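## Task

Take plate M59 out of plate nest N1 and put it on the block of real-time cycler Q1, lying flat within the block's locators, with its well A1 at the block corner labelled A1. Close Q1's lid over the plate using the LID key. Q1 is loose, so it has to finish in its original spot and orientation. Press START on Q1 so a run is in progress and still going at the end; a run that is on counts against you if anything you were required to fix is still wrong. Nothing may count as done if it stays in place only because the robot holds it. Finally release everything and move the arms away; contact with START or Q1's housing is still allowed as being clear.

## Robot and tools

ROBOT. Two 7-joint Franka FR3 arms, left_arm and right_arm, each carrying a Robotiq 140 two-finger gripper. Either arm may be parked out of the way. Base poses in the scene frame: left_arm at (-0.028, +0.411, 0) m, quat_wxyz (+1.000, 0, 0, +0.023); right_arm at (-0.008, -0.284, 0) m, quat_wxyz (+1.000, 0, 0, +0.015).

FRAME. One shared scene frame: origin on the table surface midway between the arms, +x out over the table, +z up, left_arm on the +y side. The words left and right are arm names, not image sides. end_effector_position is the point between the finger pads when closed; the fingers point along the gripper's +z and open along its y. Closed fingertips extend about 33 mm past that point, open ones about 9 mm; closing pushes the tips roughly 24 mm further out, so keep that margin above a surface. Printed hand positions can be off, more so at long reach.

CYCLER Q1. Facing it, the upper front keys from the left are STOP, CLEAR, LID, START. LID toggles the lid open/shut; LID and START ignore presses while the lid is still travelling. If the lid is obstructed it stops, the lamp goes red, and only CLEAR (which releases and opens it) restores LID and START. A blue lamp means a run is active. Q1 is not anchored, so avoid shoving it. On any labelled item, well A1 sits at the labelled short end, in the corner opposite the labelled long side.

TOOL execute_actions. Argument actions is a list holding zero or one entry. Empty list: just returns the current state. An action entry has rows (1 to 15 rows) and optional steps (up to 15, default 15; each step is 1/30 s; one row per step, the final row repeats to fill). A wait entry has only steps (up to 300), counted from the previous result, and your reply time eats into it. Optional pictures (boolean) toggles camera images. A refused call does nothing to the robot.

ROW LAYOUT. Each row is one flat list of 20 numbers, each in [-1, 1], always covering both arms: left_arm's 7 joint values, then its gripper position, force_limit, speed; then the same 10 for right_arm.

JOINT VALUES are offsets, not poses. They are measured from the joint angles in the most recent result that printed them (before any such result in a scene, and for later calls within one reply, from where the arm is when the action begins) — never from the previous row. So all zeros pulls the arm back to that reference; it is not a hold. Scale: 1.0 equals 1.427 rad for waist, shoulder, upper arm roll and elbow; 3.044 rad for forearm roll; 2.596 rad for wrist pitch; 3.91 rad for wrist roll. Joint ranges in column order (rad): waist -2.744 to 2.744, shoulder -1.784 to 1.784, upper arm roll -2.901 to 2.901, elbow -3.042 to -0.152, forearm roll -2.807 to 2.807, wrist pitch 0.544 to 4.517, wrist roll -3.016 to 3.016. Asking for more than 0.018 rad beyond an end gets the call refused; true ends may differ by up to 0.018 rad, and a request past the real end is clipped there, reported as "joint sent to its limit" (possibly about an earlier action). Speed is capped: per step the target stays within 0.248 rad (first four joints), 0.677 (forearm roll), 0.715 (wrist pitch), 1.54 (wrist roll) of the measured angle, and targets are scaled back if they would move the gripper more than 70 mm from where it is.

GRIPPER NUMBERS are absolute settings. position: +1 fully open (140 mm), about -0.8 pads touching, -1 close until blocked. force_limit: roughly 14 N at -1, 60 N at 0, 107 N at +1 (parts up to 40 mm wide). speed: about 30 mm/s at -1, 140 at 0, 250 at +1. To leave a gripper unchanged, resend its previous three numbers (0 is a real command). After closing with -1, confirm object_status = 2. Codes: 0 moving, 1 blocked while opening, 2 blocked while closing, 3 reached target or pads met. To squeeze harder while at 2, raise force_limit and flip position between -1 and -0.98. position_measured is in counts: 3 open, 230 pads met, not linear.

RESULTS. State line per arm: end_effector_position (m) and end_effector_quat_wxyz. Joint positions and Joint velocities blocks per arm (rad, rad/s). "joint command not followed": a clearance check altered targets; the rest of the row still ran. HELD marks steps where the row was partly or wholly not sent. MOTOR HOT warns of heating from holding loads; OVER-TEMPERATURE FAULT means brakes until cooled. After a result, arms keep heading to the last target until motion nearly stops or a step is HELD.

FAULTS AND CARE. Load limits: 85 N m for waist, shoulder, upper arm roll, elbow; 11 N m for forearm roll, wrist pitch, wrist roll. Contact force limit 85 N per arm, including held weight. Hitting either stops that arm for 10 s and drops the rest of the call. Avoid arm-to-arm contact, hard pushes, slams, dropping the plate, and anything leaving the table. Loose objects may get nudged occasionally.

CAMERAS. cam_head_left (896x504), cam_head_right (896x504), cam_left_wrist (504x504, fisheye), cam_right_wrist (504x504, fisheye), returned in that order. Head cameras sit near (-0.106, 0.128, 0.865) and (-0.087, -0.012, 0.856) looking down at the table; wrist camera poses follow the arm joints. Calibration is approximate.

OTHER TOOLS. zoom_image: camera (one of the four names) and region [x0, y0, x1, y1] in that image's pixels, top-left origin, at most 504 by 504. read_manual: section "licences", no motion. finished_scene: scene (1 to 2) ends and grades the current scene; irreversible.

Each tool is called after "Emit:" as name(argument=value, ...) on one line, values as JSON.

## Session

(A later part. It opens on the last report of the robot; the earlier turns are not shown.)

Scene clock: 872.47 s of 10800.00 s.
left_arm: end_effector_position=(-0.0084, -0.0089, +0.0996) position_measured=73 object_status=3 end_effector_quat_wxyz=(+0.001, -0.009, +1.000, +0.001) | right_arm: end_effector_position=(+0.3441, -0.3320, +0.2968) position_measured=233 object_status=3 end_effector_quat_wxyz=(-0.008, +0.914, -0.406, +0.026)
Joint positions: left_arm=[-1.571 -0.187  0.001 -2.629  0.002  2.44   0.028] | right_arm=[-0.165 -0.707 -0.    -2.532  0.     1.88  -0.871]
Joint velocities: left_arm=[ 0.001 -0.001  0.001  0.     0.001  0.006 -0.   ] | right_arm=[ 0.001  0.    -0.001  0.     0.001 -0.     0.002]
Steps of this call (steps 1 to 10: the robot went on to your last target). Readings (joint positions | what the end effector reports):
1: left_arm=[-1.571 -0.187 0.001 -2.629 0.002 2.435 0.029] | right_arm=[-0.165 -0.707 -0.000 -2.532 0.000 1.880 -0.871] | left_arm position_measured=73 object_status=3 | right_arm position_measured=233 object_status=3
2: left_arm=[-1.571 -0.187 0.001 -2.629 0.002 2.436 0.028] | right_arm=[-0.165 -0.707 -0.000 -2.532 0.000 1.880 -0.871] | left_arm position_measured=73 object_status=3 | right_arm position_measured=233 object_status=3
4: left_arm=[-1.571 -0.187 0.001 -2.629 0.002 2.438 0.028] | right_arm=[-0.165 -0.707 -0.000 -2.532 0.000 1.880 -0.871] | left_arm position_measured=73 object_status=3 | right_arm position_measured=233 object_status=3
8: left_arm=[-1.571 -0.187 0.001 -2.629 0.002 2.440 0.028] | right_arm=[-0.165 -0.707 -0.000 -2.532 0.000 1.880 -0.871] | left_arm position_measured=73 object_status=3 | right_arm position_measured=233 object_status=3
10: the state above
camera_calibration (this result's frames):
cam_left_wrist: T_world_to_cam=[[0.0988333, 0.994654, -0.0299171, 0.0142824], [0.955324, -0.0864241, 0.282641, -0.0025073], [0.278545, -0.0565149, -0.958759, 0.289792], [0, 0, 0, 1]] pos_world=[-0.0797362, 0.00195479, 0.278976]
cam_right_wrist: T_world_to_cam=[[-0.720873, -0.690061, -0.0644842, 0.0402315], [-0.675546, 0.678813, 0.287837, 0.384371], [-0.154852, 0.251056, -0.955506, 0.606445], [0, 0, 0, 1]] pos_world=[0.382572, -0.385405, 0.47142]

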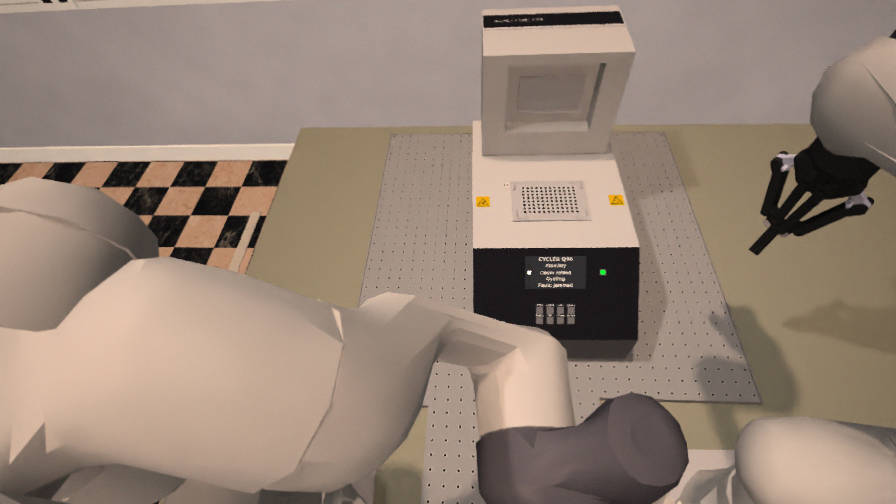

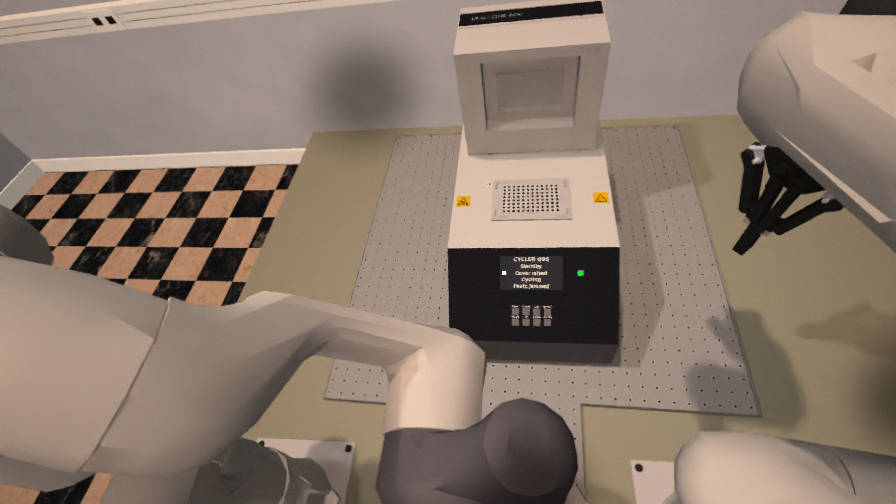

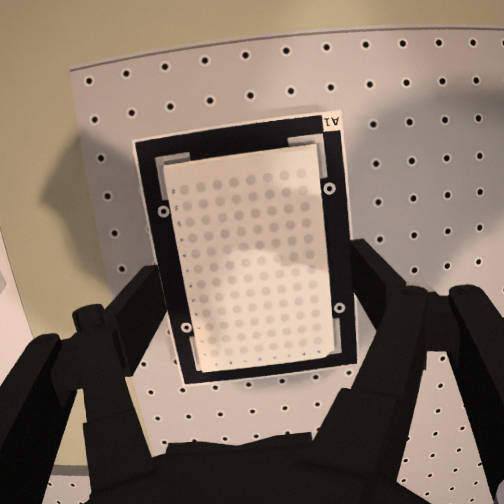

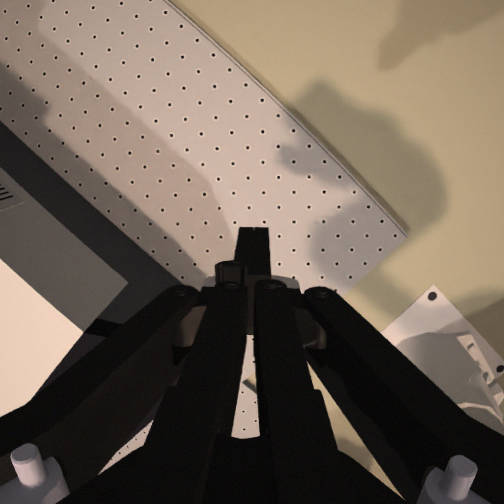

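Emit:
execute_actions(actions=[{"rows": [[-0.001,0.003,0,-0.0008,0,0.008,0,0.44,0,0, 0,0,0,0,0,0,0,-1,0,0.5],[-0.002,0.006,0,-0.0017,0,0.014,0,0.44,0,0, 0,0,0,0,0,0,0,-1,0,0.5],[-0.002,0.0095,0,-0.0027,0,0.019,0,0.44,0,0, 0,0,0,0,0,0,0,-1,0,0.5],[-0.002,0.013,0,-0.0037,0,0.023,0,0.44,0,0, 0,0,0,0,0,0,0,-1,0,0.5],[-0.002,0.0165,0,-0.0047,0,0.025,0,0.44,0,0, 0,0,0,0,0,0,0,-1,0,0.5],[-0.002,0.02,0,-0.0057,0,0.026,0,0.44,0,0, 0,0,0,0,0,0,0,-1,0,0.5],[-0.002,0.023,0,-0.0066,0,0.026,0,0.44,0,0, 0,0,0,0,0,0,0,-1,0,0.5],[-0.002,0.0255,0,-0.0073,0,0.025,0,0.44,0,0, 0,0,0,0,0,0,0,-1,0,0.5],[-0.002,0.0275,0,-0.0078,0,0.023,0,0.44,0,0, 0,0,0,0,0,0,0,-1,0,0.5],[-0.002,0.0275,0,-0.0078,0,0.0207,0,0.44,0,0, 0,0,0,0,0,0,0,-1,0,0.5]], "steps": 15}])

Scene clock: 987.00 s of 10800.00 s.
left_arm: end_effector_position=(-0.0089, -0.0097, +0.0840) position_measured=73 object_status=3 end_effector_quat_wxyz=(+0.001, -0.008, +1.000, +0.000) | right_arm: end_effector_position=(+0.3441, -0.3319, +0.2968) position_measured=233 object_status=3 end_effector_quat_wxyz=(-0.008, +0.914, -0.406, +0.026)
Joint positions: left_arm=[-1.572 -0.149  0.001 -2.639  0.002  2.489  0.027] | right_arm=[-0.165 -0.707 -0.    -2.532  0.     1.88  -0.871]
Joint velocities: left_arm=[ 0.001 -0.001  0.001  0.001  0.     0.008 -0.   ] | right_arm=[ 0.001 -0.001  0.001 -0.    -0.    -0.    -0.   ]
Steps of this call (steps 1 to 15: the robot went on to your last target; steps 16 to 90: nothing new was sent; then 111.03 s passed at rest; steps 91 to 105: all 15 steps of this action). Readings (joint positions | what the end effector reports):
91: left_arm=[-1.571 -0.187 0.001 -2.629 0.002 2.444 0.027] | right_arm=[-0.165 -0.707 -0.000 -2.532 0.000 1.880 -0.871] | left_arm position_measured=73 object_status=3 | right_arm position_measured=233 object_status=3
92: left_arm=[-1.571 -0.185 0.001 -2.629 0.002 2.449 0.027] | right_arm=[-0.165 -0.707 -0.000 -2.532 0.000 1.880 -0.871] | left_arm position_measured=73 object_status=3 | right_arm position_measured=233 object_status=3
94: left_arm=[-1.572 -0.180 0.001 -2.630 0.002 2.463 0.027] | right_arm=[-0.165 -0.707 -0.000 -2.532 0.000 1.880 -0.871] | left_arm position_measured=73 object_status=3 | right_arm position_measured=233 object_status=3
98: left_arm=[-1.572 -0.162 0.001 -2.635 0.002 2.485 0.027] | right_arm=[-0.165 -0.707 -0.000 -2.532 0.000 1.880 -0.871] | left_arm position_measured=73 object_status=3 | right_arm position_measured=233 object_status=3
105: the state above
camera_calibration (this result's frames):
cam_left_wrist: T_world_to_cam=[[0.0995829, 0.99455, -0.030872, 0.0147025], [0.955262, -0.0868733, 0.282714, 0.0023033], [0.278492, -0.0576444, -0.958707, 0.274959], [0, 0, 0, 1]] pos_world=[-0.0802381, 0.00142758, 0.263408]
cam_right_wrist: T_world_to_cam=[[-0.720821, -0.690112, -0.0645129, 0.0402269], [-0.675598, 0.678752, 0.287858, 0.384346], [-0.154866, 0.251079, -0.955498, 0.606449], [0, 0, 0, 1]] pos_world=[0.382578, -0.385381, 0.471418]

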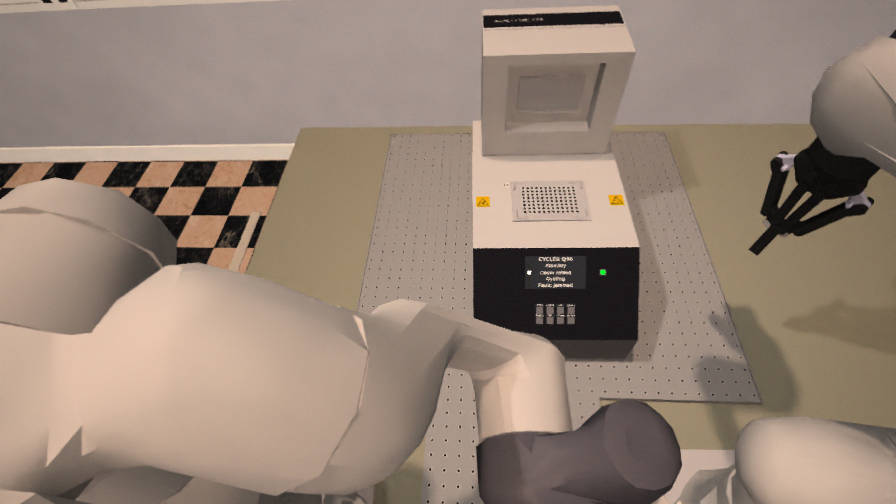

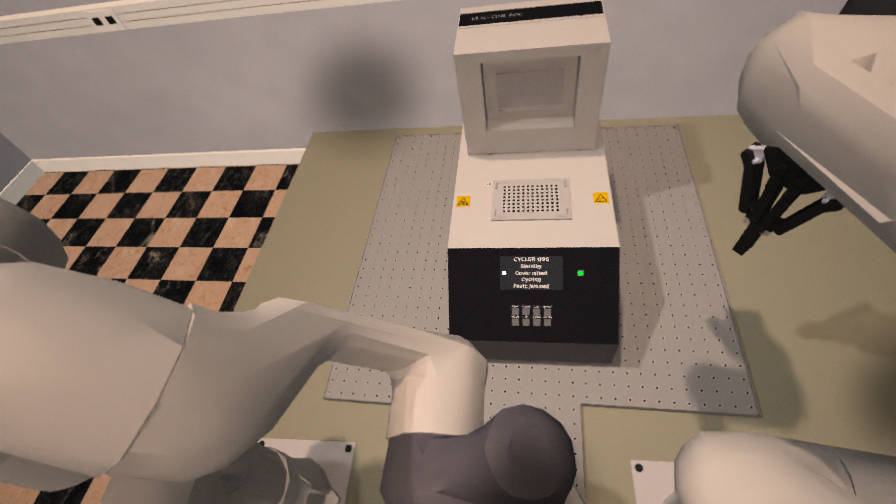

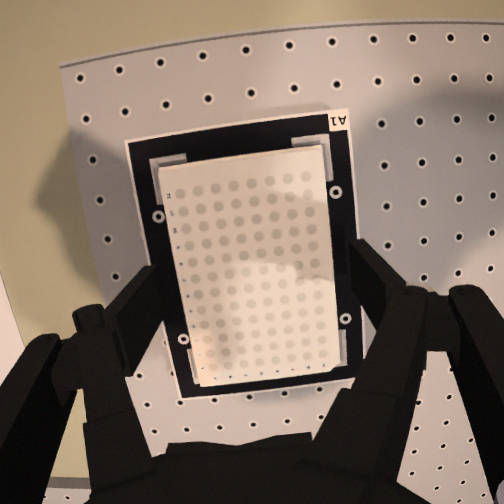

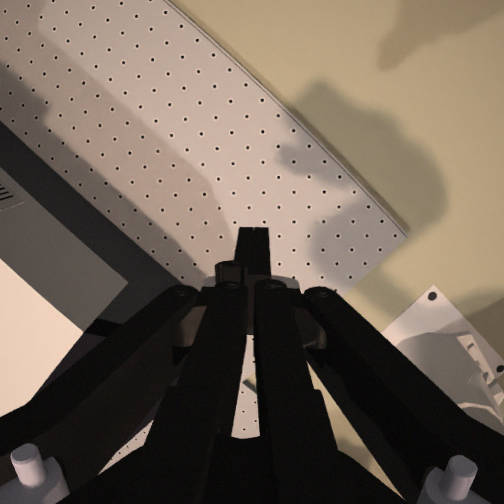

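Emit:
execute_actions(actions=[{"rows": [[0,0,0,0,0,0,0,-1,-0.3,-0.7, 0,0,0,0,0,0,0,-1,0,0.5]], "steps": 15}], pictures=false)

Emit:
execute_actions(actions=[{"steps": 8}])

Scene clock: 992.30 s of 10800.00 s.
left_arm: end_effector_position=(-0.0089, -0.0099, +0.0845) position_measured=110 object_status=0 end_effector_quat_wxyz=(+0.001, -0.008, +1.000, -0.000) | right_arm: end_effector_position=(+0.3441, -0.3319, +0.2968) position_measured=233 object_status=3 end_effector_quat_wxyz=(-0.008, +0.914, -0.406, +0.026)
Joint positions: left_arm=[-1.572 -0.151  0.001 -2.639  0.002  2.489  0.027] | right_arm=[-0.165 -0.707 -0.    -2.532  0.     1.88  -0.871]
Joint velocities: left_arm=[-0.001  0.001 -0.    -0.    -0.001  0.001  0.001] | right_arm=[-0.001  0.001 -0.001  0.    -0.001  0.001 -0.001]
Steps of this call (steps 1 to 15: the robot went on to your last target; steps 16 to 90: nothing new was sent; then 1.80 s passed at rest; steps 91 to 105: all 15 steps of this action). Readings (joint positions | what the end effector reports):
91: left_arm=[-1.572 -0.149 0.001 -2.639 0.002 2.491 0.027] | right_arm=[-0.165 -0.707 -0.000 -2.532 0.000 1.880 -0.871] | left_arm position_measured=73 object_status=0 | right_arm position_measured=233 object_status=3
92: left_arm=[-1.572 -0.149 0.001 -2.639 0.002 2.491 0.027] | right_arm=[-0.165 -0.707 -0.000 -2.532 0.000 1.880 -0.871] | left_arm position_measured=76 object_status=0 | right_arm position_measured=233 object_status=3
94: left_arm=[-1.572 -0.149 0.001 -2.639 0.002 2.491 0.027] | right_arm=[-0.165 -0.707 -0.000 -2.532 0.000 1.880 -0.871] | left_arm position_measured=83 object_status=0 | right_arm position_measured=233 object_status=3
98: left_arm=[-1.572 -0.149 0.001 -2.639 0.002 2.491 0.027] | right_arm=[-0.165 -0.707 -0.000 -2.532 0.000 1.880 -0.871] | left_arm position_measured=97 object_status=0 | right_arm position_measured=233 object_status=3
105: the state above

Scene clock: 992.57 s of 10800.00 s.
left_arm: end_effector_position=(-0.0089, -0.0099, +0.0845) position_measured=110 object_status=2 end_effector_quat_wxyz=(+0.001, -0.008, +1.000, -0.000) | right_arm: end_effector_position=(+0.3441, -0.3319, +0.2968) position_measured=233 object_status=3 end_effector_quat_wxyz=(-0.008, +0.914, -0.406, +0.026)
Joint positions: left_arm=[-1.572 -0.151  0.001 -2.639  0.002  2.489  0.027] | right_arm=[-0.165 -0.707 -0.    -2.532  0.     1.88  -0.871]
Joint velocities: left_arm=[0.001 0.001 0.    0.    0.001 0.001 0.001] | right_arm=[-0.002  0.    -0.    -0.001 -0.001 -0.     0.001]
Steps of this call (steps 1 to 8: the robot went on to your last target). Readings (joint positions | what the end effector reports):
1: left_arm=[-1.572 -0.151 0.001 -2.639 0.002 2.489 0.027] | right_arm=[-0.165 -0.707 -0.000 -2.532 0.000 1.880 -0.871] | left_arm position_measured=110 object_status=0 | right_arm position_measured=233 object_status=3
2: left_arm=[-1.572 -0.151 0.001 -2.639 0.002 2.489 0.027] | right_arm=[-0.165 -0.707 -0.000 -2.532 0.000 1.880 -0.871] | left_arm position_measured=110 object_status=2 | right_arm position_measured=233 object_status=3
4: left_arm=[-1.572 -0.151 0.001 -2.639 0.002 2.489 0.027] | right_arm=[-0.165 -0.707 -0.000 -2.532 0.000 1.880 -0.871] | left_arm position_measured=110 object_status=2 | right_arm position_measured=233 object_status=3
8: the state above
camera_calibration (this result's frames):
cam_left_wrist: T_world_to_cam=[[0.0996269, 0.99452, -0.031696, 0.014975], [0.955248, -0.0866791, 0.282822, 0.00216131], [0.278525, -0.0584542, -0.958648, 0.27537], [0, 0, 0, 1]] pos_world=[-0.080254, 0.00139093, 0.263847]
cam_right_wrist: T_world_to_cam=[[-0.720821, -0.690112, -0.0645129, 0.0402268], [-0.675599, 0.678752, 0.287858, 0.384346], [-0.154866, 0.251079, -0.955498, 0.606449], [0, 0, 0, 1]] pos_world=[0.382579, -0.385381, 0.471418]

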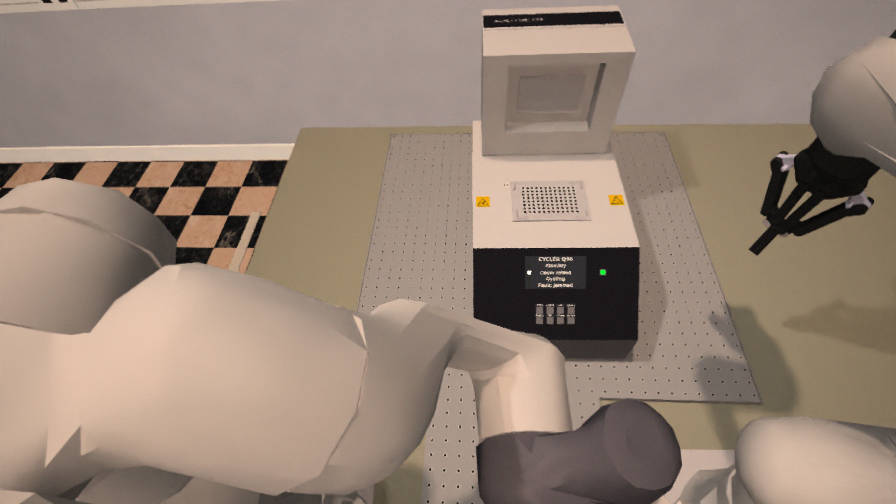

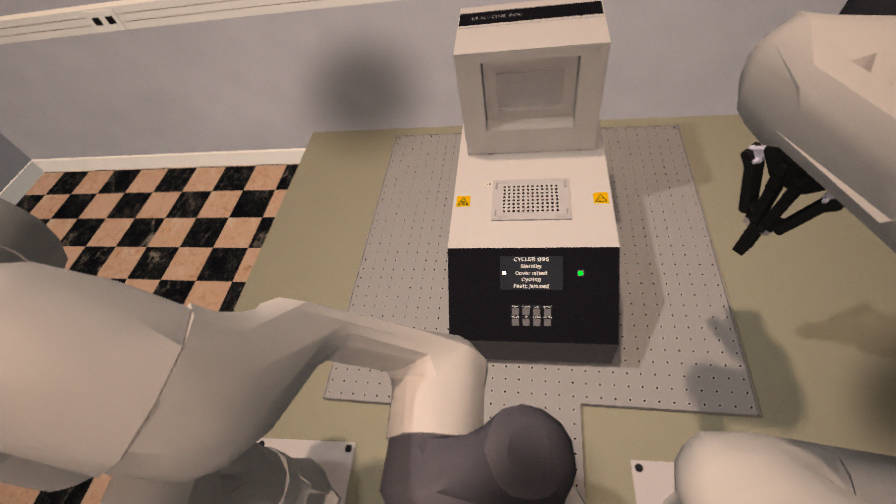

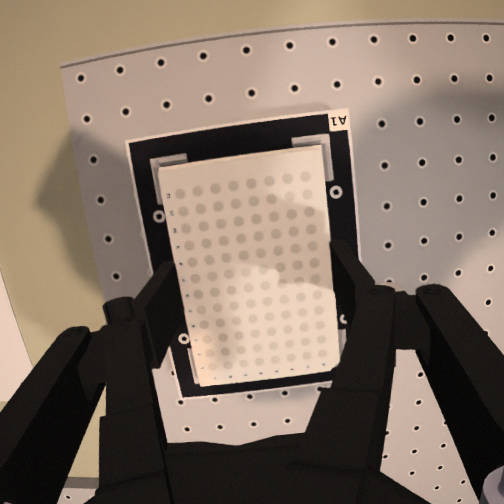

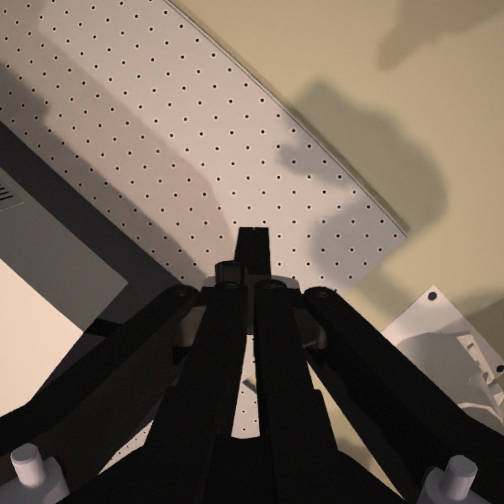

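Emit:
zoom_image(camera="cam_left_wrist", region=[120, 130, 390, 400])

Region (120, 130, 390, 400) of cam_left_wrist's 504x504 image, scaled by 1.867, with more detail than that image has.

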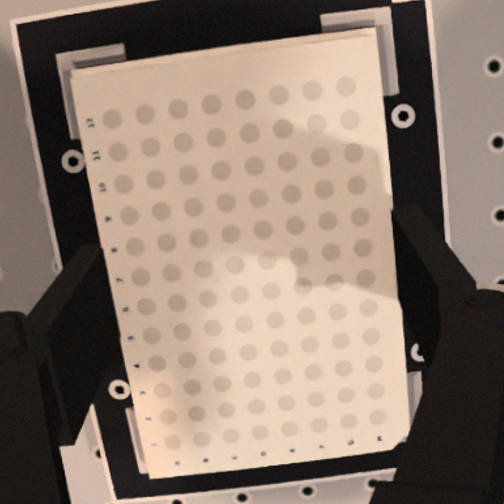

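Emit:
execute_actions(actions=[{"rows": [[0,-0.0021,0,0.0011,0,-0.0031,0,-1,-0.3,-0.7,0,0,0,0,0,0,0,-1,0,0.5],[0,-0.0042,0,0.0018,0,-0.0069,0,-1,-0.3,-0.7,0,0,0,0,0,0,0,-1,0,0.5],[0,-0.0063,0,0.0025,0,-0.0104,0,-1,-0.3,-0.7,0,0,0,0,0,0,0,-1,0,0.5],[0,-0.0084,0,0.0032,0,-0.0123,0,-1,-0.3,-0.7,0,0,0,0,0,0,0,-1,0,0.5],[0,-0.0105,0,0.0039,0,-0.0139,0,-1,-0.3,-0.7,0,0,0,0,0,0,0,-1,0,0.5],[0,-0.0126,0,0.0046,0,-0.0154,0,-1,-0.3,-0.7,0,0,0,0,0,0,0,-1,0,0.5],[0,-0.0154,0,0.0056,0,-0.0177,0,-1,-0.3,-0.7,0,0,0,0,0,0,0,-1,0,0.5],[0,-0.0189,0,0.0067,0,-0.0204,0,-1,-0.3,-0.7,0,0,0,0,0,0,0,-1,0,0.5],[0,-0.0238,0,0.0081,0,-0.0247,0,-1,-0.3,-0.7,0,0,0,0,0,0,0,-1,0,0.5],[0,-0.0301,0,0.0102,0,-0.0316,0,-1,-0.3,-0.7,0,0,0,0,0,0,0,-1,0,0.5],[0,-0.0378,0,0.0133,0,-0.0412,0,-1,-0.3,-0.7,0,0,0,0,0,0,0,-1,0,0.5],[0,-0.047,0,0.0175,0,-0.0524,0,-1,-0.3,-0.7,0,0,0,0,0,0,0,-1,0,0.5],[0,-0.0575,0,0.0224,0,-0.0643,0,-1,-0.3,-0.7,0,0,0,0,0,0,0,-1,0,0.5],[0,-0.0687,0,0.028,0,-0.077,0,-1,-0.3,-0.7,0,0,0,0,0,0,0,-1,0,0.5],[0,-0.0806,0,0.0357,0,-0.0886,0,-1,-0.3,-0.7,0,0,0,0,0,0,0,-1,0,0.5]], "steps": 15}], pictures=false)

Emit:
execute_actions(actions=[{"rows": [[0,-0.0385,0,0.0231,0,-0.0616,0,-1,-0.3,-0.7,0,0,0,0,0,0,0,-1,0,0.5],[0,-0.0526,0,0.0336,0,-0.077,0,-1,-0.3,-0.7,0,0,0,0,0,0,0,-1,0,0.5],[0,-0.0652,0,0.0441,0,-0.0924,0,-1,-0.3,-0.7,0,0,0,0,0,0,0,-1,0,0.5],[0,-0.0757,0,0.054,0,-0.104,0,-1,-0.3,-0.7,0,0,0,0,0,0,0,-1,0,0.5],[0,-0.0841,0,0.0624,0,-0.1117,0,-1,-0.3,-0.7,0,0,0,0,0,0,0,-1,0,0.5],[0,-0.0897,0,0.0687,0,-0.1156,0,-1,-0.3,-0.7,0,0,0,0,0,0,0,-1,0,0.5],[0,-0.0925,0,0.0722,0,-0.1156,0,-1,-0.3,-0.7,0,0,0,0,0,0,0,-1,0,0.5],[0,-0.0925,0,0.0736,0,-0.1117,0,-1,-0.3,-0.7,0,0,0,0,0,0,0,-1,0,0.5],[0,-0.0925,0,0.0736,0,-0.104,0,-1,-0.3,-0.7,0,0,0,0,0,0,0,-1,0,0.5],[0,-0.0925,0,0.0736,0,-0.0963,0,-1,-0.3,-0.7,0,0,0,0,0,0,0,-1,0,0.5]], "steps": 10}], pictures=false)

Emit:
execute_actions(actions=[{"rows": [[0.0166,0.0154,0,0.0242,0,-0.0145,-0.0149,-1,-0.3,-0.7,0,0,0,0,0,0,0,-1,0,0.5],[0.0255,0.0237,0,0.0371,0,-0.0186,-0.0191,-1,-0.3,-0.7,0,0,0,0,0,0,0,-1,0,0.5],[0.036,0.0335,0,0.0525,0,-0.0231,-0.0237,-1,-0.3,-0.7,0,0,0,0,0,0,0,-1,0,0.5],[0.0481,0.0448,0,0.0701,0,-0.028,-0.0287,-1,-0.3,-0.7,0,0,0,0,0,0,0,-1,0,0.5],[0.0617,0.0574,0,0.0898,0,-0.0332,-0.034,-1,-0.3,-0.7,0,0,0,0,0,0,0,-1,0,0.5],[0.0765,0.0712,0,0.1115,0,-0.0387,-0.0396,-1,-0.3,-0.7,0,0,0,0,0,0,0,-1,0,0.5],[0.0927,0.0862,0,0.1349,0,-0.0444,-0.0455,-1,-0.3,-0.7,0,0,0,0,0,0,0,-1,0,0.5],[0.1099,0.1022,0,0.16,0,-0.0504,-0.0517,-1,-0.3,-0.7,0,0,0,0,0,0,0,-1,0,0.5],[0.1281,0.1191,0,0.1865,0,-0.0566,-0.058,-1,-0.3,-0.7,0,0,0,0,0,0,0,-1,0,0.5],[0.1472,0.1369,0,0.2143,0,-0.063,-0.0646,-1,-0.3,-0.7,0,0,0,0,0,0,0,-1,0,0.5],[0.1671,0.1554,0,0.2433,0,-0.0695,-0.0712,-1,-0.3,-0.7,0,0,0,0,0,0,0,-1,0,0.5],[0.1876,0.1745,0,0.2731,0,-0.0761,-0.078,-1,-0.3,-0.7,0,0,0,0,0,0,0,-1,0,0.5],[0.2087,0.1941,0,0.3039,0,-0.0828,-0.0848,-1,-0.3,-0.7,0,0,0,0,0,0,0,-1,0,0.5],[0.2302,0.2141,0,0.3352,0,-0.0895,-0.0917,-1,-0.3,-0.7,0,0,0,0,0,0,0,-1,0,0.5],[0.2522,0.2346,0,0.3672,0,-0.0962,-0.0986,-1,-0.3,-0.7,0,0,0,0,0,0,0,-1,0,0.5]], "steps": 15}], pictures=false)

Emit:
execute_actions(actions=[{"rows": [[0.072,0.067,0,0.1049,0,-0.0431,-0.0442,-1,-0.3,-0.7,0,0,0,0,0,0,0,-1,0,0.5],[0.0943,0.0877,0,0.1373,0,-0.0497,-0.0509,-1,-0.3,-0.7,0,0,0,0,0,0,0,-1,0,0.5],[0.1165,0.1084,0,0.1696,0,-0.0562,-0.0576,-1,-0.3,-0.7,0,0,0,0,0,0,0,-1,0,0.5],[0.1386,0.1289,0,0.2018,0,-0.0626,-0.0641,-1,-0.3,-0.7,0,0,0,0,0,0,0,-1,0,0.5],[0.1605,0.1493,0,0.2337,0,-0.0688,-0.0705,-1,-0.3,-0.7,0,0,0,0,0,0,0,-1,0,0.5],[0.182,0.1693,0,0.265,0,-0.0748,-0.0766,-1,-0.3,-0.7,0,0,0,0,0,0,0,-1,0,0.5],[0.2031,0.1889,0,0.2958,0,-0.0806,-0.0825,-1,-0.3,-0.7,0,0,0,0,0,0,0,-1,0,0.5],[0.2237,0.2081,0,0.3257,0,-0.086,-0.0882,-1,-0.3,-0.7,0,0,0,0,0,0,0,-1,0,0.5],[0.2436,0.2266,0,0.3546,0,-0.0913,-0.0935,-1,-0.3,-0.7,0,0,0,0,0,0,0,-1,0,0.5],[0.2627,0.2443,0,0.3824,0,-0.0961,-0.0985,-1,-0.3,-0.7,0,0,0,0,0,0,0,-1,0,0.5],[0.2809,0.2612,0,0.4089,0,-0.1006,-0.1031,-1,-0.3,-0.7,0,0,0,0,0,0,0,-1,0,0.5],[0.2981,0.2773,0,0.4341,0,-0.1047,-0.1073,-1,-0.3,-0.7,0,0,0,0,0,0,0,-1,0,0.5],[0.3142,0.2922,0,0.4575,0,-0.1083,-0.111,-1,-0.3,-0.7,0,0,0,0,0,0,0,-1,0,0.5],[0.3291,0.3061,0,0.4791,0,-0.1115,-0.1143,-1,-0.3,-0.7,0,0,0,0,0,0,0,-1,0,0.5],[0.3426,0.3187,0,0.4988,0,-0.1142,-0.117,-1,-0.3,-0.7,0,0,0,0,0,0,0,-1,0,0.5]], "steps": 15}], pictures=false)

Emit:
execute_actions(actions=[{"rows": [[0.0452,0.0421,0,0.0659,0,-0.0227,-0.0233,-1,-0.3,-0.7,0,0,0,0,0,0,0,-1,0,0.5],[0.0557,0.0518,0,0.0812,0,-0.0243,-0.0249,-1,-0.3,-0.7,0,0,0,0,0,0,0,-1,0,0.5],[0.0646,0.0601,0,0.0941,0,-0.0253,-0.0259,-1,-0.3,-0.7,0,0,0,0,0,0,0,-1,0,0.5],[0.0717,0.0667,0,0.1045,0,-0.0256,-0.0262,-1,-0.3,-0.7,0,0,0,0,0,0,0,-1,0,0.5],[0.077,0.0716,0,0.1121,0,-0.0256,-0.0262,-1,-0.3,-0.7,0,0,0,0,0,0,0,-1,0,0.5],[0.0802,0.0746,0,0.1167,0,-0.0256,-0.0262,-1,-0.3,-0.7,0,0,0,0,0,0,0,-1,0,0.5],[0.0812,0.0756,0,0.1183,0,-0.0256,-0.0262,-1,-0.3,-0.7,0,0,0,0,0,0,0,-1,0,0.5]], "steps": 15}], pictures=false)

Emit:
execute_actions(actions=[{"steps": 10}])

Scene clock: 1113.07 s of 10800.00 s.
left_arm: end_effector_position=(-0.0091, -0.0049, +0.1190) position_measured=110 object_status=2 end_effector_quat_wxyz=(+0.000, -0.008, +1.000, +0.008) | right_arm: end_effector_position=(+0.3441, -0.3319, +0.2968) position_measured=233 object_status=3 end_effector_quat_wxyz=(-0.008, +0.914, -0.406, +0.026)
Joint positions: left_arm=[-1.572 -0.23   0.001 -2.608  0.002  2.362  0.027] | right_arm=[-0.165 -0.707 -0.    -2.532  0.     1.88  -0.871]
Joint velocities: left_arm=[ 0.001 -0.427  0.001  0.22  -0.001 -0.611 -0.001] | right_arm=[ 0.     0.    -0.001 -0.    -0.    -0.001 -0.   ]
Steps of this call (steps 1 to 15: the robot went on to your last target; steps 16 to 90: nothing new was sent; then 117.00 s passed at rest; steps 91 to 105: all 15 steps of this action). Readings (joint positions | what the end effector reports):
91: left_arm=[-1.572 -0.151 0.001 -2.639 0.002 2.488 0.027] | right_arm=[-0.165 -0.707 -0.000 -2.532 0.000 1.880 -0.871] | left_arm position_measured=110 object_status=2 | right_arm position_measured=233 object_status=3
92: left_arm=[-1.572 -0.152 0.001 -2.639 0.002 2.486 0.027] | right_arm=[-0.165 -0.707 -0.000 -2.532 0.000 1.880 -0.871] | left_arm position_measured=110 object_status=2 | right_arm position_measured=233 object_status=3
94: left_arm=[-1.572 -0.155 0.001 -2.637 0.002 2.479 0.027] | right_arm=[-0.165 -0.707 -0.000 -2.532 0.000 1.880 -0.871] | left_arm position_measured=110 object_status=2 | right_arm position_measured=233 object_status=3
98: left_arm=[-1.572 -0.167 0.001 -2.634 0.002 2.462 0.027] | right_arm=[-0.165 -0.707 -0.000 -2.532 0.000 1.880 -0.871] | left_arm position_measured=110 object_status=2 | right_arm position_measured=233 object_status=3
105: the state above

Scene clock: 1113.40 s of 10800.00 s.
left_arm: end_effector_position=(-0.0089, -0.0061, +0.1987) position_measured=110 object_status=2 end_effector_quat_wxyz=(+0.001, -0.008, +1.000, +0.005) | right_arm: end_effector_position=(+0.3441, -0.3319, +0.2968) position_measured=233 object_status=3 end_effector_quat_wxyz=(-0.008, +0.914, -0.406, +0.026)
Joint positions: left_arm=[-1.572 -0.361  0.001 -2.507  0.002  2.136  0.027] | right_arm=[-0.165 -0.707 -0.    -2.532  0.     1.88  -0.871]
Joint velocities: left_arm=[-0.002 -0.064  0.     0.075 -0.    -0.103 -0.001] | right_arm=[ 0.002  0.    -0.    -0.     0.    -0.    -0.   ]
Steps of this call (steps 1 to 10: all 10 steps of this action). Readings (joint positions | what the end effector reports):
1: left_arm=[-1.572 -0.245 0.001 -2.599 0.002 2.334 0.027] | right_arm=[-0.165 -0.707 -0.000 -2.532 0.000 1.880 -0.871] | left_arm position_measured=110 object_status=2 | right_arm position_measured=233 object_status=3
2: left_arm=[-1.572 -0.262 0.001 -2.588 0.002 2.304 0.027] | right_arm=[-0.165 -0.707 -0.000 -2.532 0.000 1.880 -0.871] | left_arm position_measured=110 object_status=2 | right_arm position_measured=233 object_status=3
4: left_arm=[-1.572 -0.298 0.001 -2.562 0.002 2.241 0.027] | right_arm=[-0.165 -0.707 -0.000 -2.532 0.000 1.880 -0.871] | left_arm position_measured=110 object_status=2 | right_arm position_measured=233 object_status=3
8: left_arm=[-1.572 -0.352 0.001 -2.516 0.002 2.149 0.027] | right_arm=[-0.165 -0.707 -0.000 -2.532 0.000 1.880 -0.871] | left_arm position_measured=110 object_status=2 | right_arm position_measured=233 object_status=3
10: the state above

Scene clock: 1113.90 s of 10800.00 s.
left_arm: end_effector_position=(+0.1425, -0.0798, +0.2539) position_measured=110 object_status=2 end_effector_quat_wxyz=(+0.000, -0.251, +0.968, +0.013) | right_arm: end_effector_position=(+0.3441, -0.3319, +0.2968) position_measured=233 object_status=3 end_effector_quat_wxyz=(-0.008, +0.914, -0.406, +0.026)
Joint positions: left_arm=[-1.28  -0.085 -0.004 -2.074  0.002  1.963 -0.175] | right_arm=[-0.165 -0.707 -0.    -2.532  0.     1.88  -0.871]
Joint velocities: left_arm=[ 0.825  0.785  0.056  1.219  0.001 -0.383 -0.593] | right_arm=[-0.     0.001 -0.     0.001  0.    -0.001 -0.001]
Steps of this call (steps 1 to 15: all 15 steps of this action). Readings (joint positions | what the end effector reports):
1: left_arm=[-1.567 -0.357 -0.001 -2.498 0.002 2.129 0.022] | right_arm=[-0.165 -0.707 -0.000 -2.532 0.000 1.880 -0.871] | left_arm position_measured=110 object_status=2 | right_arm position_measured=233 object_status=3
2: left_arm=[-1.559 -0.349 -0.002 -2.484 0.002 2.122 0.015] | right_arm=[-0.165 -0.707 -0.000 -2.532 0.000 1.880 -0.871] | left_arm position_measured=110 object_status=2 | right_arm position_measured=233 object_status=3
4: left_arm=[-1.535 -0.326 -0.002 -2.449 0.002 2.106 -0.002] | right_arm=[-0.165 -0.707 -0.000 -2.532 0.000 1.880 -0.871] | left_arm position_measured=110 object_status=2 | right_arm position_measured=233 object_status=3
8: left_arm=[-1.464 -0.258 -0.003 -2.345 0.002 2.062 -0.050] | right_arm=[-0.165 -0.707 -0.000 -2.532 0.000 1.880 -0.871] | left_arm position_measured=110 object_status=2 | right_arm position_measured=233 object_status=3
15: the state above

Scene clock: 1114.40 s of 10800.00 s.
left_arm: end_effector_position=(+0.4276, -0.0515, +0.2944) position_measured=110 object_status=2 end_effector_quat_wxyz=(-0.002, -0.585, +0.811, +0.017) | right_arm: end_effector_position=(+0.3441, -0.3319, +0.2968) position_measured=233 object_status=3 end_effector_quat_wxyz=(-0.008, +0.914, -0.406, +0.026)
Joint positions: left_arm=[-0.837  0.326 -0.002 -1.431  0.002  1.724 -0.473] | right_arm=[-0.165 -0.707 -0.    -2.532  0.     1.88  -0.871]
Joint velocities: left_arm=[ 0.65   0.579  0.053  0.876  0.    -0.287 -0.52 ] | right_arm=[ 0.    -0.001 -0.001 -0.001 -0.001 -0.001 -0.   ]
Steps of this call (steps 1 to 15: all 15 steps of this action). Readings (joint positions | what the end effector reports):
1: left_arm=[-1.248 -0.055 -0.005 -2.026 0.002 1.943 -0.193] | right_arm=[-0.165 -0.707 -0.000 -2.532 0.000 1.880 -0.871] | left_arm position_measured=110 object_status=2 | right_arm position_measured=233 object_status=3
2: left_arm=[-1.216 -0.025 -0.006 -1.978 0.002 1.925 -0.211] | right_arm=[-0.165 -0.707 -0.000 -2.532 0.000 1.880 -0.871] | left_arm position_measured=110 object_status=2 | right_arm position_measured=233 object_status=3
4: left_arm=[-1.153 0.035 -0.006 -1.883 0.002 1.889 -0.250] | right_arm=[-0.165 -0.707 -0.000 -2.532 0.000 1.880 -0.871] | left_arm position_measured=110 object_status=2 | right_arm position_measured=233 object_status=3
8: left_arm=[-1.028 0.152 -0.006 -1.701 0.002 1.820 -0.333] | right_arm=[-0.165 -0.707 -0.000 -2.532 0.000 1.880 -0.871] | left_arm position_measured=110 object_status=2 | right_arm position_measured=233 object_status=3
15: the state above

Scene clock: 1114.90 s of 10800.00 s.
left_arm: end_effector_position=(+0.5003, -0.0108, +0.2974) position_measured=110 object_status=2 end_effector_quat_wxyz=(-0.002, -0.662, +0.749, +0.016) | right_arm: end_effector_position=(+0.3441, -0.3319, +0.2968) position_measured=233 object_status=3 end_effector_quat_wxyz=(-0.008, +0.914, -0.406, +0.026)
Joint positions: left_arm=[-0.72   0.433 -0.    -1.265  0.002  1.664 -0.552] | right_arm=[-0.165 -0.707 -0.    -2.532  0.     1.88  -0.871]
Joint velocities: left_arm=[-0.005  0.    -0.015  0.012  0.    -0.021 -0.063] | right_arm=[-0.001  0.    -0.    -0.001 -0.     0.     0.   ]
Steps of this call (steps 1 to 15: all 15 steps of this action). Readings (joint positions | what the end effector reports):
1: left_arm=[-0.815 0.346 -0.002 -1.401 0.002 1.714 -0.482] | right_arm=[-0.165 -0.707 -0.000 -2.532 0.000 1.880 -0.871] | left_arm position_measured=110 object_status=2 | right_arm position_measured=233 object_status=3
2: left_arm=[-0.795 0.364 -0.001 -1.373 0.002 1.705 -0.491] | right_arm=[-0.165 -0.707 -0.000 -2.532 0.000 1.880 -0.871] | left_arm position_measured=110 object_status=2 | right_arm position_measured=233 object_status=3
4: left_arm=[-0.762 0.394 0.001 -1.328 0.002 1.691 -0.507] | right_arm=[-0.165 -0.707 -0.000 -2.532 0.000 1.880 -0.871] | left_arm position_measured=110 object_status=2 | right_arm position_measured=233 object_status=3
8: left_arm=[-0.724 0.427 0.003 -1.278 0.002 1.675 -0.530] | right_arm=[-0.165 -0.707 -0.000 -2.532 0.000 1.880 -0.871] | left_arm position_measured=110 object_status=2 | right_arm position_measured=233 object_status=3
15: the state above

Scene clock: 1115.23 s of 10800.00 s.
left_arm: end_effector_position=(+0.4993, -0.0108, +0.2975) position_measured=110 object_status=2 end_effector_quat_wxyz=(-0.002, -0.667, +0.745, +0.018) | right_arm: end_effector_position=(+0.3441, -0.3319, +0.2968) position_measured=233 object_status=3 end_effector_quat_wxyz=(-0.008, +0.914, -0.406, +0.026)
Joint positions: left_arm=[-0.72   0.433 -0.001 -1.264  0.002  1.661 -0.565] | right_arm=[-0.165 -0.707 -0.    -2.532  0.     1.88  -0.871]
Joint velocities: left_arm=[-0.     0.001 -0.     0.001  0.    -0.003 -0.02 ] | right_arm=[ 0.002 -0.002 -0.001 -0.    -0.     0.001  0.002]
Steps of this call (steps 1 to 10: the robot went on to your last target). Readings (joint positions | what the end effector reports):
1: left_arm=[-0.720 0.433 -0.001 -1.265 0.002 1.664 -0.554] | right_arm=[-0.165 -0.707 -0.000 -2.532 0.000 1.880 -0.871] | left_arm position_measured=110 object_status=2 | right_arm position_measured=233 object_status=3
2: left_arm=[-0.720 0.433 -0.001 -1.264 0.002 1.663 -0.556] | right_arm=[-0.165 -0.707 -0.000 -2.532 0.000 1.880 -0.871] | left_arm position_measured=110 object_status=2 | right_arm position_measured=233 object_status=3
4: left_arm=[-0.720 0.433 -0.001 -1.264 0.002 1.662 -0.559] | right_arm=[-0.165 -0.707 -0.000 -2.532 0.000 1.880 -0.871] | left_arm position_measured=110 object_status=2 | right_arm position_measured=233 object_status=3
8: left_arm=[-0.720 0.433 -0.001 -1.264 0.002 1.661 -0.563] | right_arm=[-0.165 -0.707 -0.000 -2.532 0.000 1.880 -0.871] | left_arm position_measured=110 object_status=2 | right_arm position_measured=233 object_status=3
10: the state above
camera_calibration (this result's frames):
cam_left_wrist: T_world_to_cam=[[-0.974266, 0.225401, -0.000247943, 0.49055], [0.2151, 0.930067, 0.297838, -0.167542], [0.0673637, 0.29012, -0.954616, 0.446006], [0, 0, 0, 1]] pos_world=[0.48392, -0.084141, 0.475786]
cam_right_wrist: T_world_to_cam=[[-0.720821, -0.690112, -0.0645131, 0.0402269], [-0.675599, 0.678752, 0.287858, 0.384346], [-0.154866, 0.251079, -0.955498, 0.606449], [0, 0, 0, 1]] pos_world=[0.382578, -0.385381, 0.471418]

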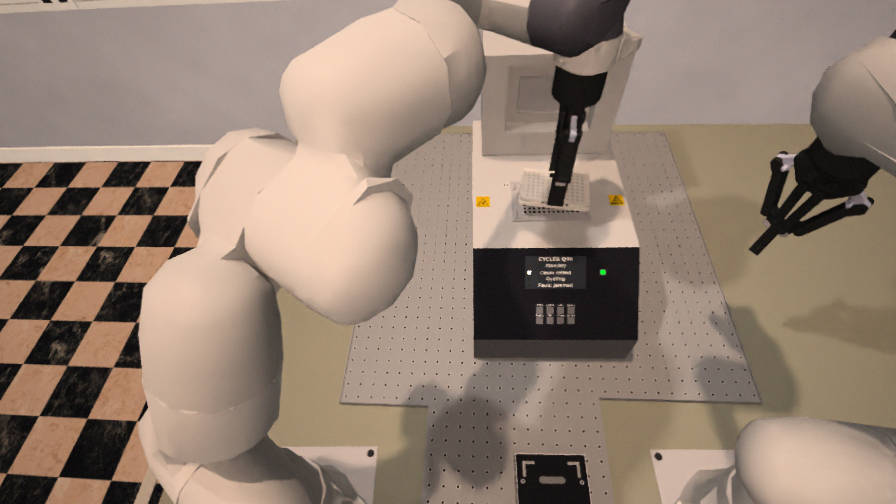

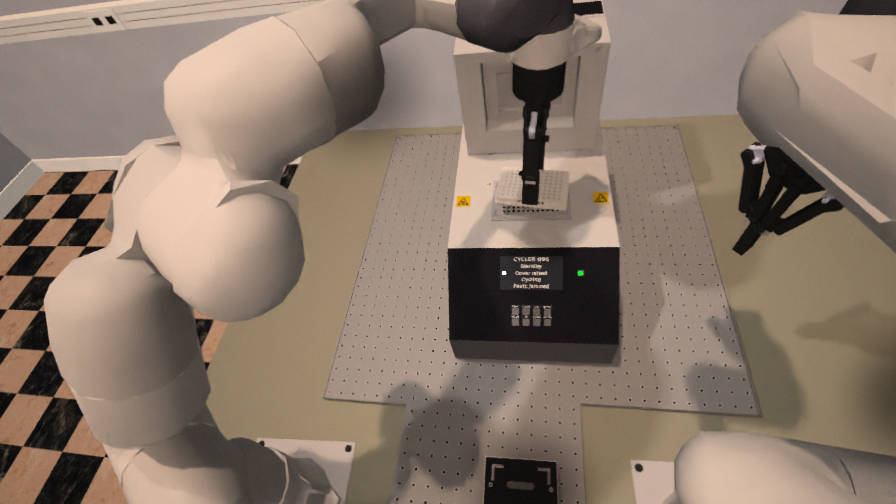

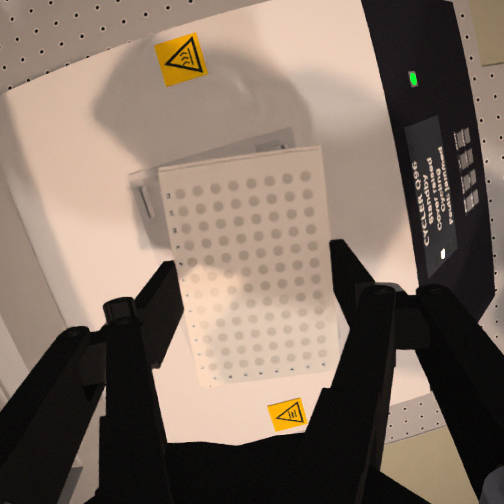

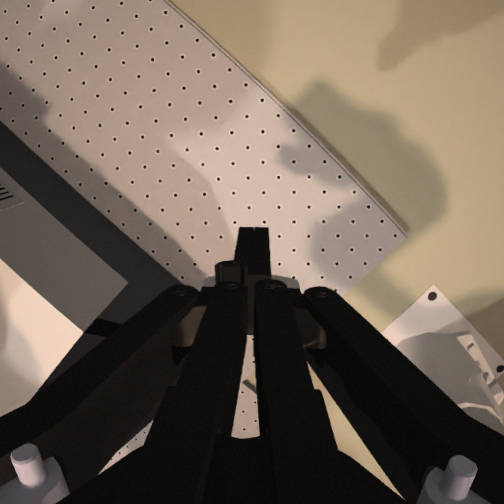

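Emit:
zoom_image(camera="cam_left_wrist", region=[100, 20, 350, 270])

Region (100, 20, 350, 270) of cam_left_wrist's 504x504 image, scaled by 2.016, with more detail than that image has.

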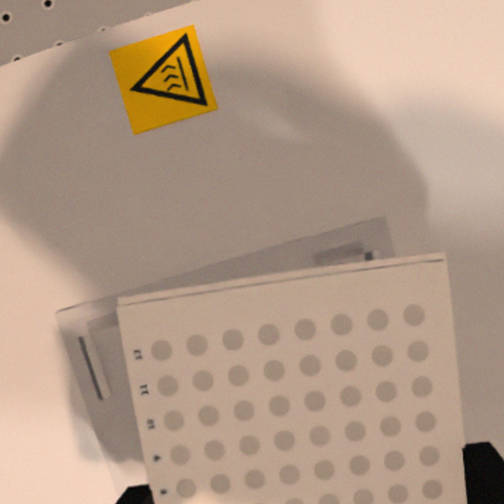

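Emit:
execute_actions(actions=[{"rows": [[0.0015,-0.003,0,-0.006,0,0.027,-0.0307,-1,-0.3,-0.7,0,0,0,0,0,0,0,-1,0,0.5],[0.003,-0.006,0,-0.014,0,0.0462,-0.0512,-1,-0.3,-0.7,0,0,0,0,0,0,0,-1,0,0.5],[0.005,-0.009,0,-0.023,0,0.0539,-0.0614,-1,-0.3,-0.7,0,0,0,0,0,0,0,-1,0,0.5],[0.0065,-0.012,0,-0.032,0,0.0539,-0.0614,-1,-0.3,-0.7,0,0,0,0,0,0,0,-1,0,0.5],[0.008,-0.015,0,-0.04,0,0.05,-0.0563,-1,-0.3,-0.7,0,0,0,0,0,0,0,-1,0,0.5],[0.009,-0.017,0,-0.047,0,0.0443,-0.0486,-1,-0.3,-0.7,0,0,0,0,0,0,0,-1,0,0.5],[0.0098,-0.0188,0,-0.052,0,0.0385,-0.0409,-1,-0.3,-0.7,0,0,0,0,0,0,0,-1,0,0.5],[0.0102,-0.0198,0,-0.055,0,0.0357,-0.0345,-1,-0.3,-0.7,0,0,0,0,0,0,0,-1,0,0.5],[0.0102,-0.0198,0,-0.0568,0,0.0357,-0.031,-1,-0.3,-0.7,0,0,0,0,0,0,0,-1,0,0.5]], "steps": 15}], pictures=false)

Emit:
execute_actions(actions=[{"steps": 10}])

Scene clock: 1192.83 s of 10800.00 s.
left_arm: end_effector_position=(+0.5093, -0.0072, +0.2838) position_measured=110 object_status=2 end_effector_quat_wxyz=(-0.001, +0.713, -0.702, -0.001) | right_arm: end_effector_position=(+0.3441, -0.3319, +0.2968) position_measured=233 object_status=3 end_effector_quat_wxyz=(-0.008, +0.914, -0.406, +0.026)
Joint positions: left_arm=[-0.707  0.408 -0.001 -1.343  0.002  1.749 -0.678] | right_arm=[-0.165 -0.707 -0.    -2.532  0.     1.88  -0.871]
Joint velocities: left_arm=[-0.002 -0.005  0.001 -0.01   0.001  0.005 -0.014] | right_arm=[-0.002 -0.    -0.002 -0.     0.001 -0.001 -0.001]
Steps of this call (steps 1 to 30: the robot went on to your last target; steps 31 to 90: nothing new was sent; then 74.10 s passed at rest; steps 91 to 105: all 15 steps of this action). Readings (joint positions | what the end effector reports):
91: left_arm=[-0.720 0.432 -0.001 -1.266 0.002 1.671 -0.582] | right_arm=[-0.165 -0.707 -0.000 -2.532 0.000 1.880 -0.871] | left_arm position_measured=110 object_status=2 | right_arm position_measured=233 object_status=3
92: left_arm=[-0.720 0.430 -0.001 -1.271 0.002 1.690 -0.600] | right_arm=[-0.165 -0.707 -0.000 -2.532 0.000 1.880 -0.871] | left_arm position_measured=110 object_status=2 | right_arm position_measured=233 object_status=3
94: left_arm=[-0.718 0.424 -0.002 -1.288 0.002 1.725 -0.639] | right_arm=[-0.165 -0.707 -0.000 -2.532 0.000 1.880 -0.871] | left_arm position_measured=110 object_status=2 | right_arm position_measured=233 object_status=3
98: left_arm=[-0.710 0.410 -0.002 -1.325 0.002 1.747 -0.673] | right_arm=[-0.165 -0.707 -0.000 -2.532 0.000 1.880 -0.871] | left_arm position_measured=110 object_status=2 | right_arm position_measured=233 object_status=3
105: the state above

Scene clock: 1193.17 s of 10800.00 s.
left_arm: end_effector_position=(+0.5095, -0.0073, +0.2848) position_measured=110 object_status=2 end_effector_quat_wxyz=(-0.001, +0.714, -0.701, -0.000) | right_arm: end_effector_position=(+0.3441, -0.3319, +0.2968) position_measured=233 object_status=3 end_effector_quat_wxyz=(-0.008, +0.914, -0.406, +0.026)
Joint positions: left_arm=[-0.707  0.406 -0.001 -1.344  0.002  1.75  -0.681] | right_arm=[-0.165 -0.707 -0.    -2.532  0.     1.88  -0.871]
Joint velocities: left_arm=[ 0.001 -0.    -0.     0.     0.001  0.001 -0.005] | right_arm=[ 0.001 -0.    -0.    -0.001  0.002 -0.     0.001]
Steps of this call (steps 1 to 10: the robot went on to your last target). Readings (joint positions | what the end effector reports):
1: left_arm=[-0.707 0.408 -0.001 -1.344 0.002 1.749 -0.678] | right_arm=[-0.165 -0.707 -0.000 -2.532 0.000 1.880 -0.871] | left_arm position_measured=110 object_status=2 | right_arm position_measured=233 object_status=3
2: left_arm=[-0.707 0.407 -0.001 -1.344 0.002 1.749 -0.679] | right_arm=[-0.165 -0.707 -0.000 -2.532 0.000 1.880 -0.871] | left_arm position_measured=110 object_status=2 | right_arm position_measured=233 object_status=3
4: left_arm=[-0.707 0.407 -0.001 -1.344 0.002 1.750 -0.679] | right_arm=[-0.165 -0.707 -0.000 -2.532 0.000 1.880 -0.871] | left_arm position_measured=110 object_status=2 | right_arm position_measured=233 object_status=3
8: left_arm=[-0.707 0.406 -0.001 -1.344 0.002 1.750 -0.680] | right_arm=[-0.165 -0.707 -0.000 -2.532 0.000 1.880 -0.871] | left_arm position_measured=110 object_status=2 | right_arm position_measured=233 object_status=3
10: the state above
camera_calibration (this result's frames):
cam_left_wrist: T_world_to_cam=[[-0.994692, 0.0977156, -0.0322404, 0.518301], [0.0846845, 0.955394, 0.282934, -0.098324], [0.0584493, 0.278702, -0.958597, 0.437774], [0, 0, 0, 1]] pos_world=[0.498289, -0.0787162, 0.464178]
cam_right_wrist: T_world_to_cam=[[-0.720821, -0.690112, -0.0645129, 0.0402268], [-0.675599, 0.678752, 0.287858, 0.384346], [-0.154866, 0.251079, -0.955498, 0.606449], [0, 0, 0, 1]] pos_world=[0.382578, -0.385381, 0.471418]

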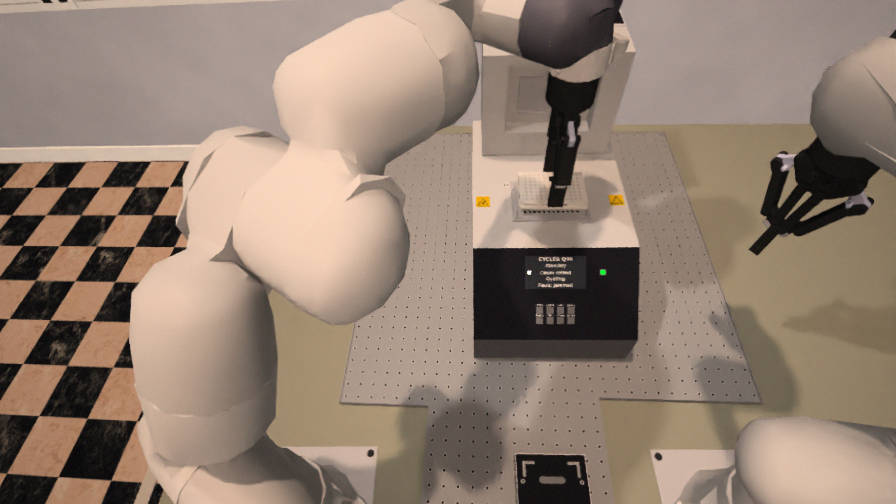

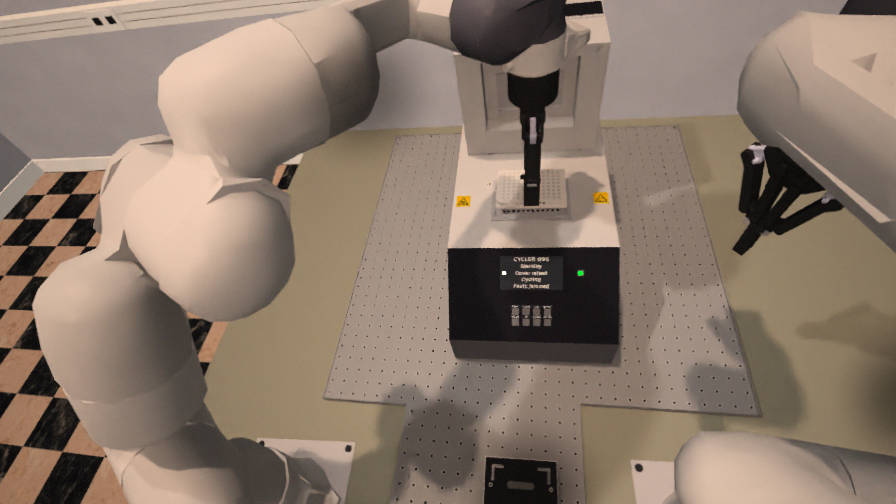

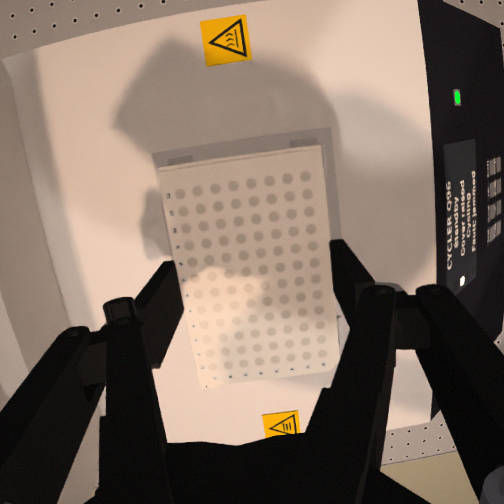

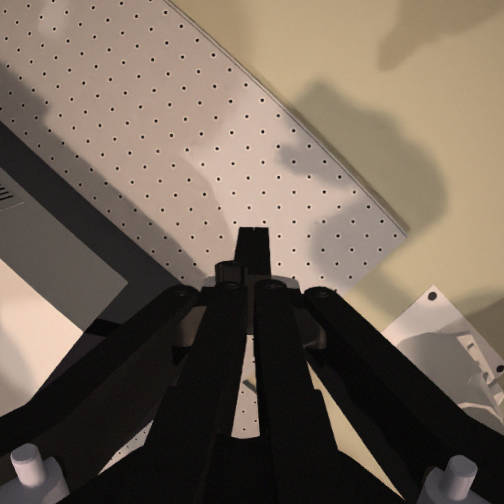

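Emit:
zoom_image(camera="cam_left_wrist", region=[135, 110, 355, 250])

Emit:
zoom_image(camera="cam_head_left", region=[495, 160, 605, 230])

Emit:
zoom_image(camera="cam_head_right", region=[475, 160, 585, 230])

Region (135, 110, 355, 250) of cam_left_wrist's 504x504 image, scaled by 2.291, with more detail than that image has; it fills the top 321 rows of this view, and the rest is white.

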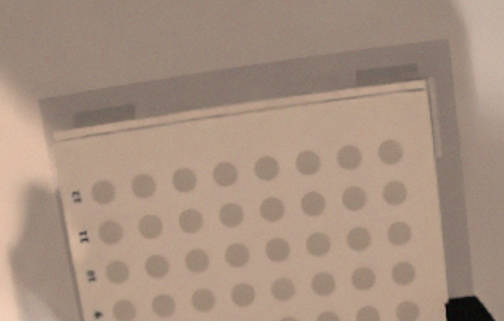

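Region (495, 160, 605, 230) of cam_head_left's 896x504 image, scaled by 4.582, with more detail than that image has; it fills the top 321 rows of this view, and the rest is white.

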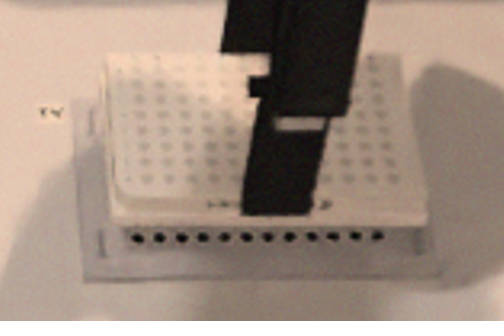

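Region (475, 160, 585, 230) of cam_head_right's 896x504 image, scaled by 4.582, with more detail than that image has; it fills the top 321 rows of this view, and the rest is white.

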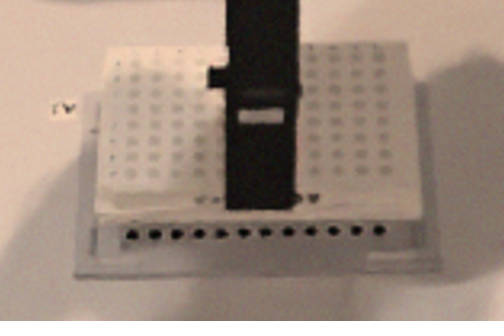

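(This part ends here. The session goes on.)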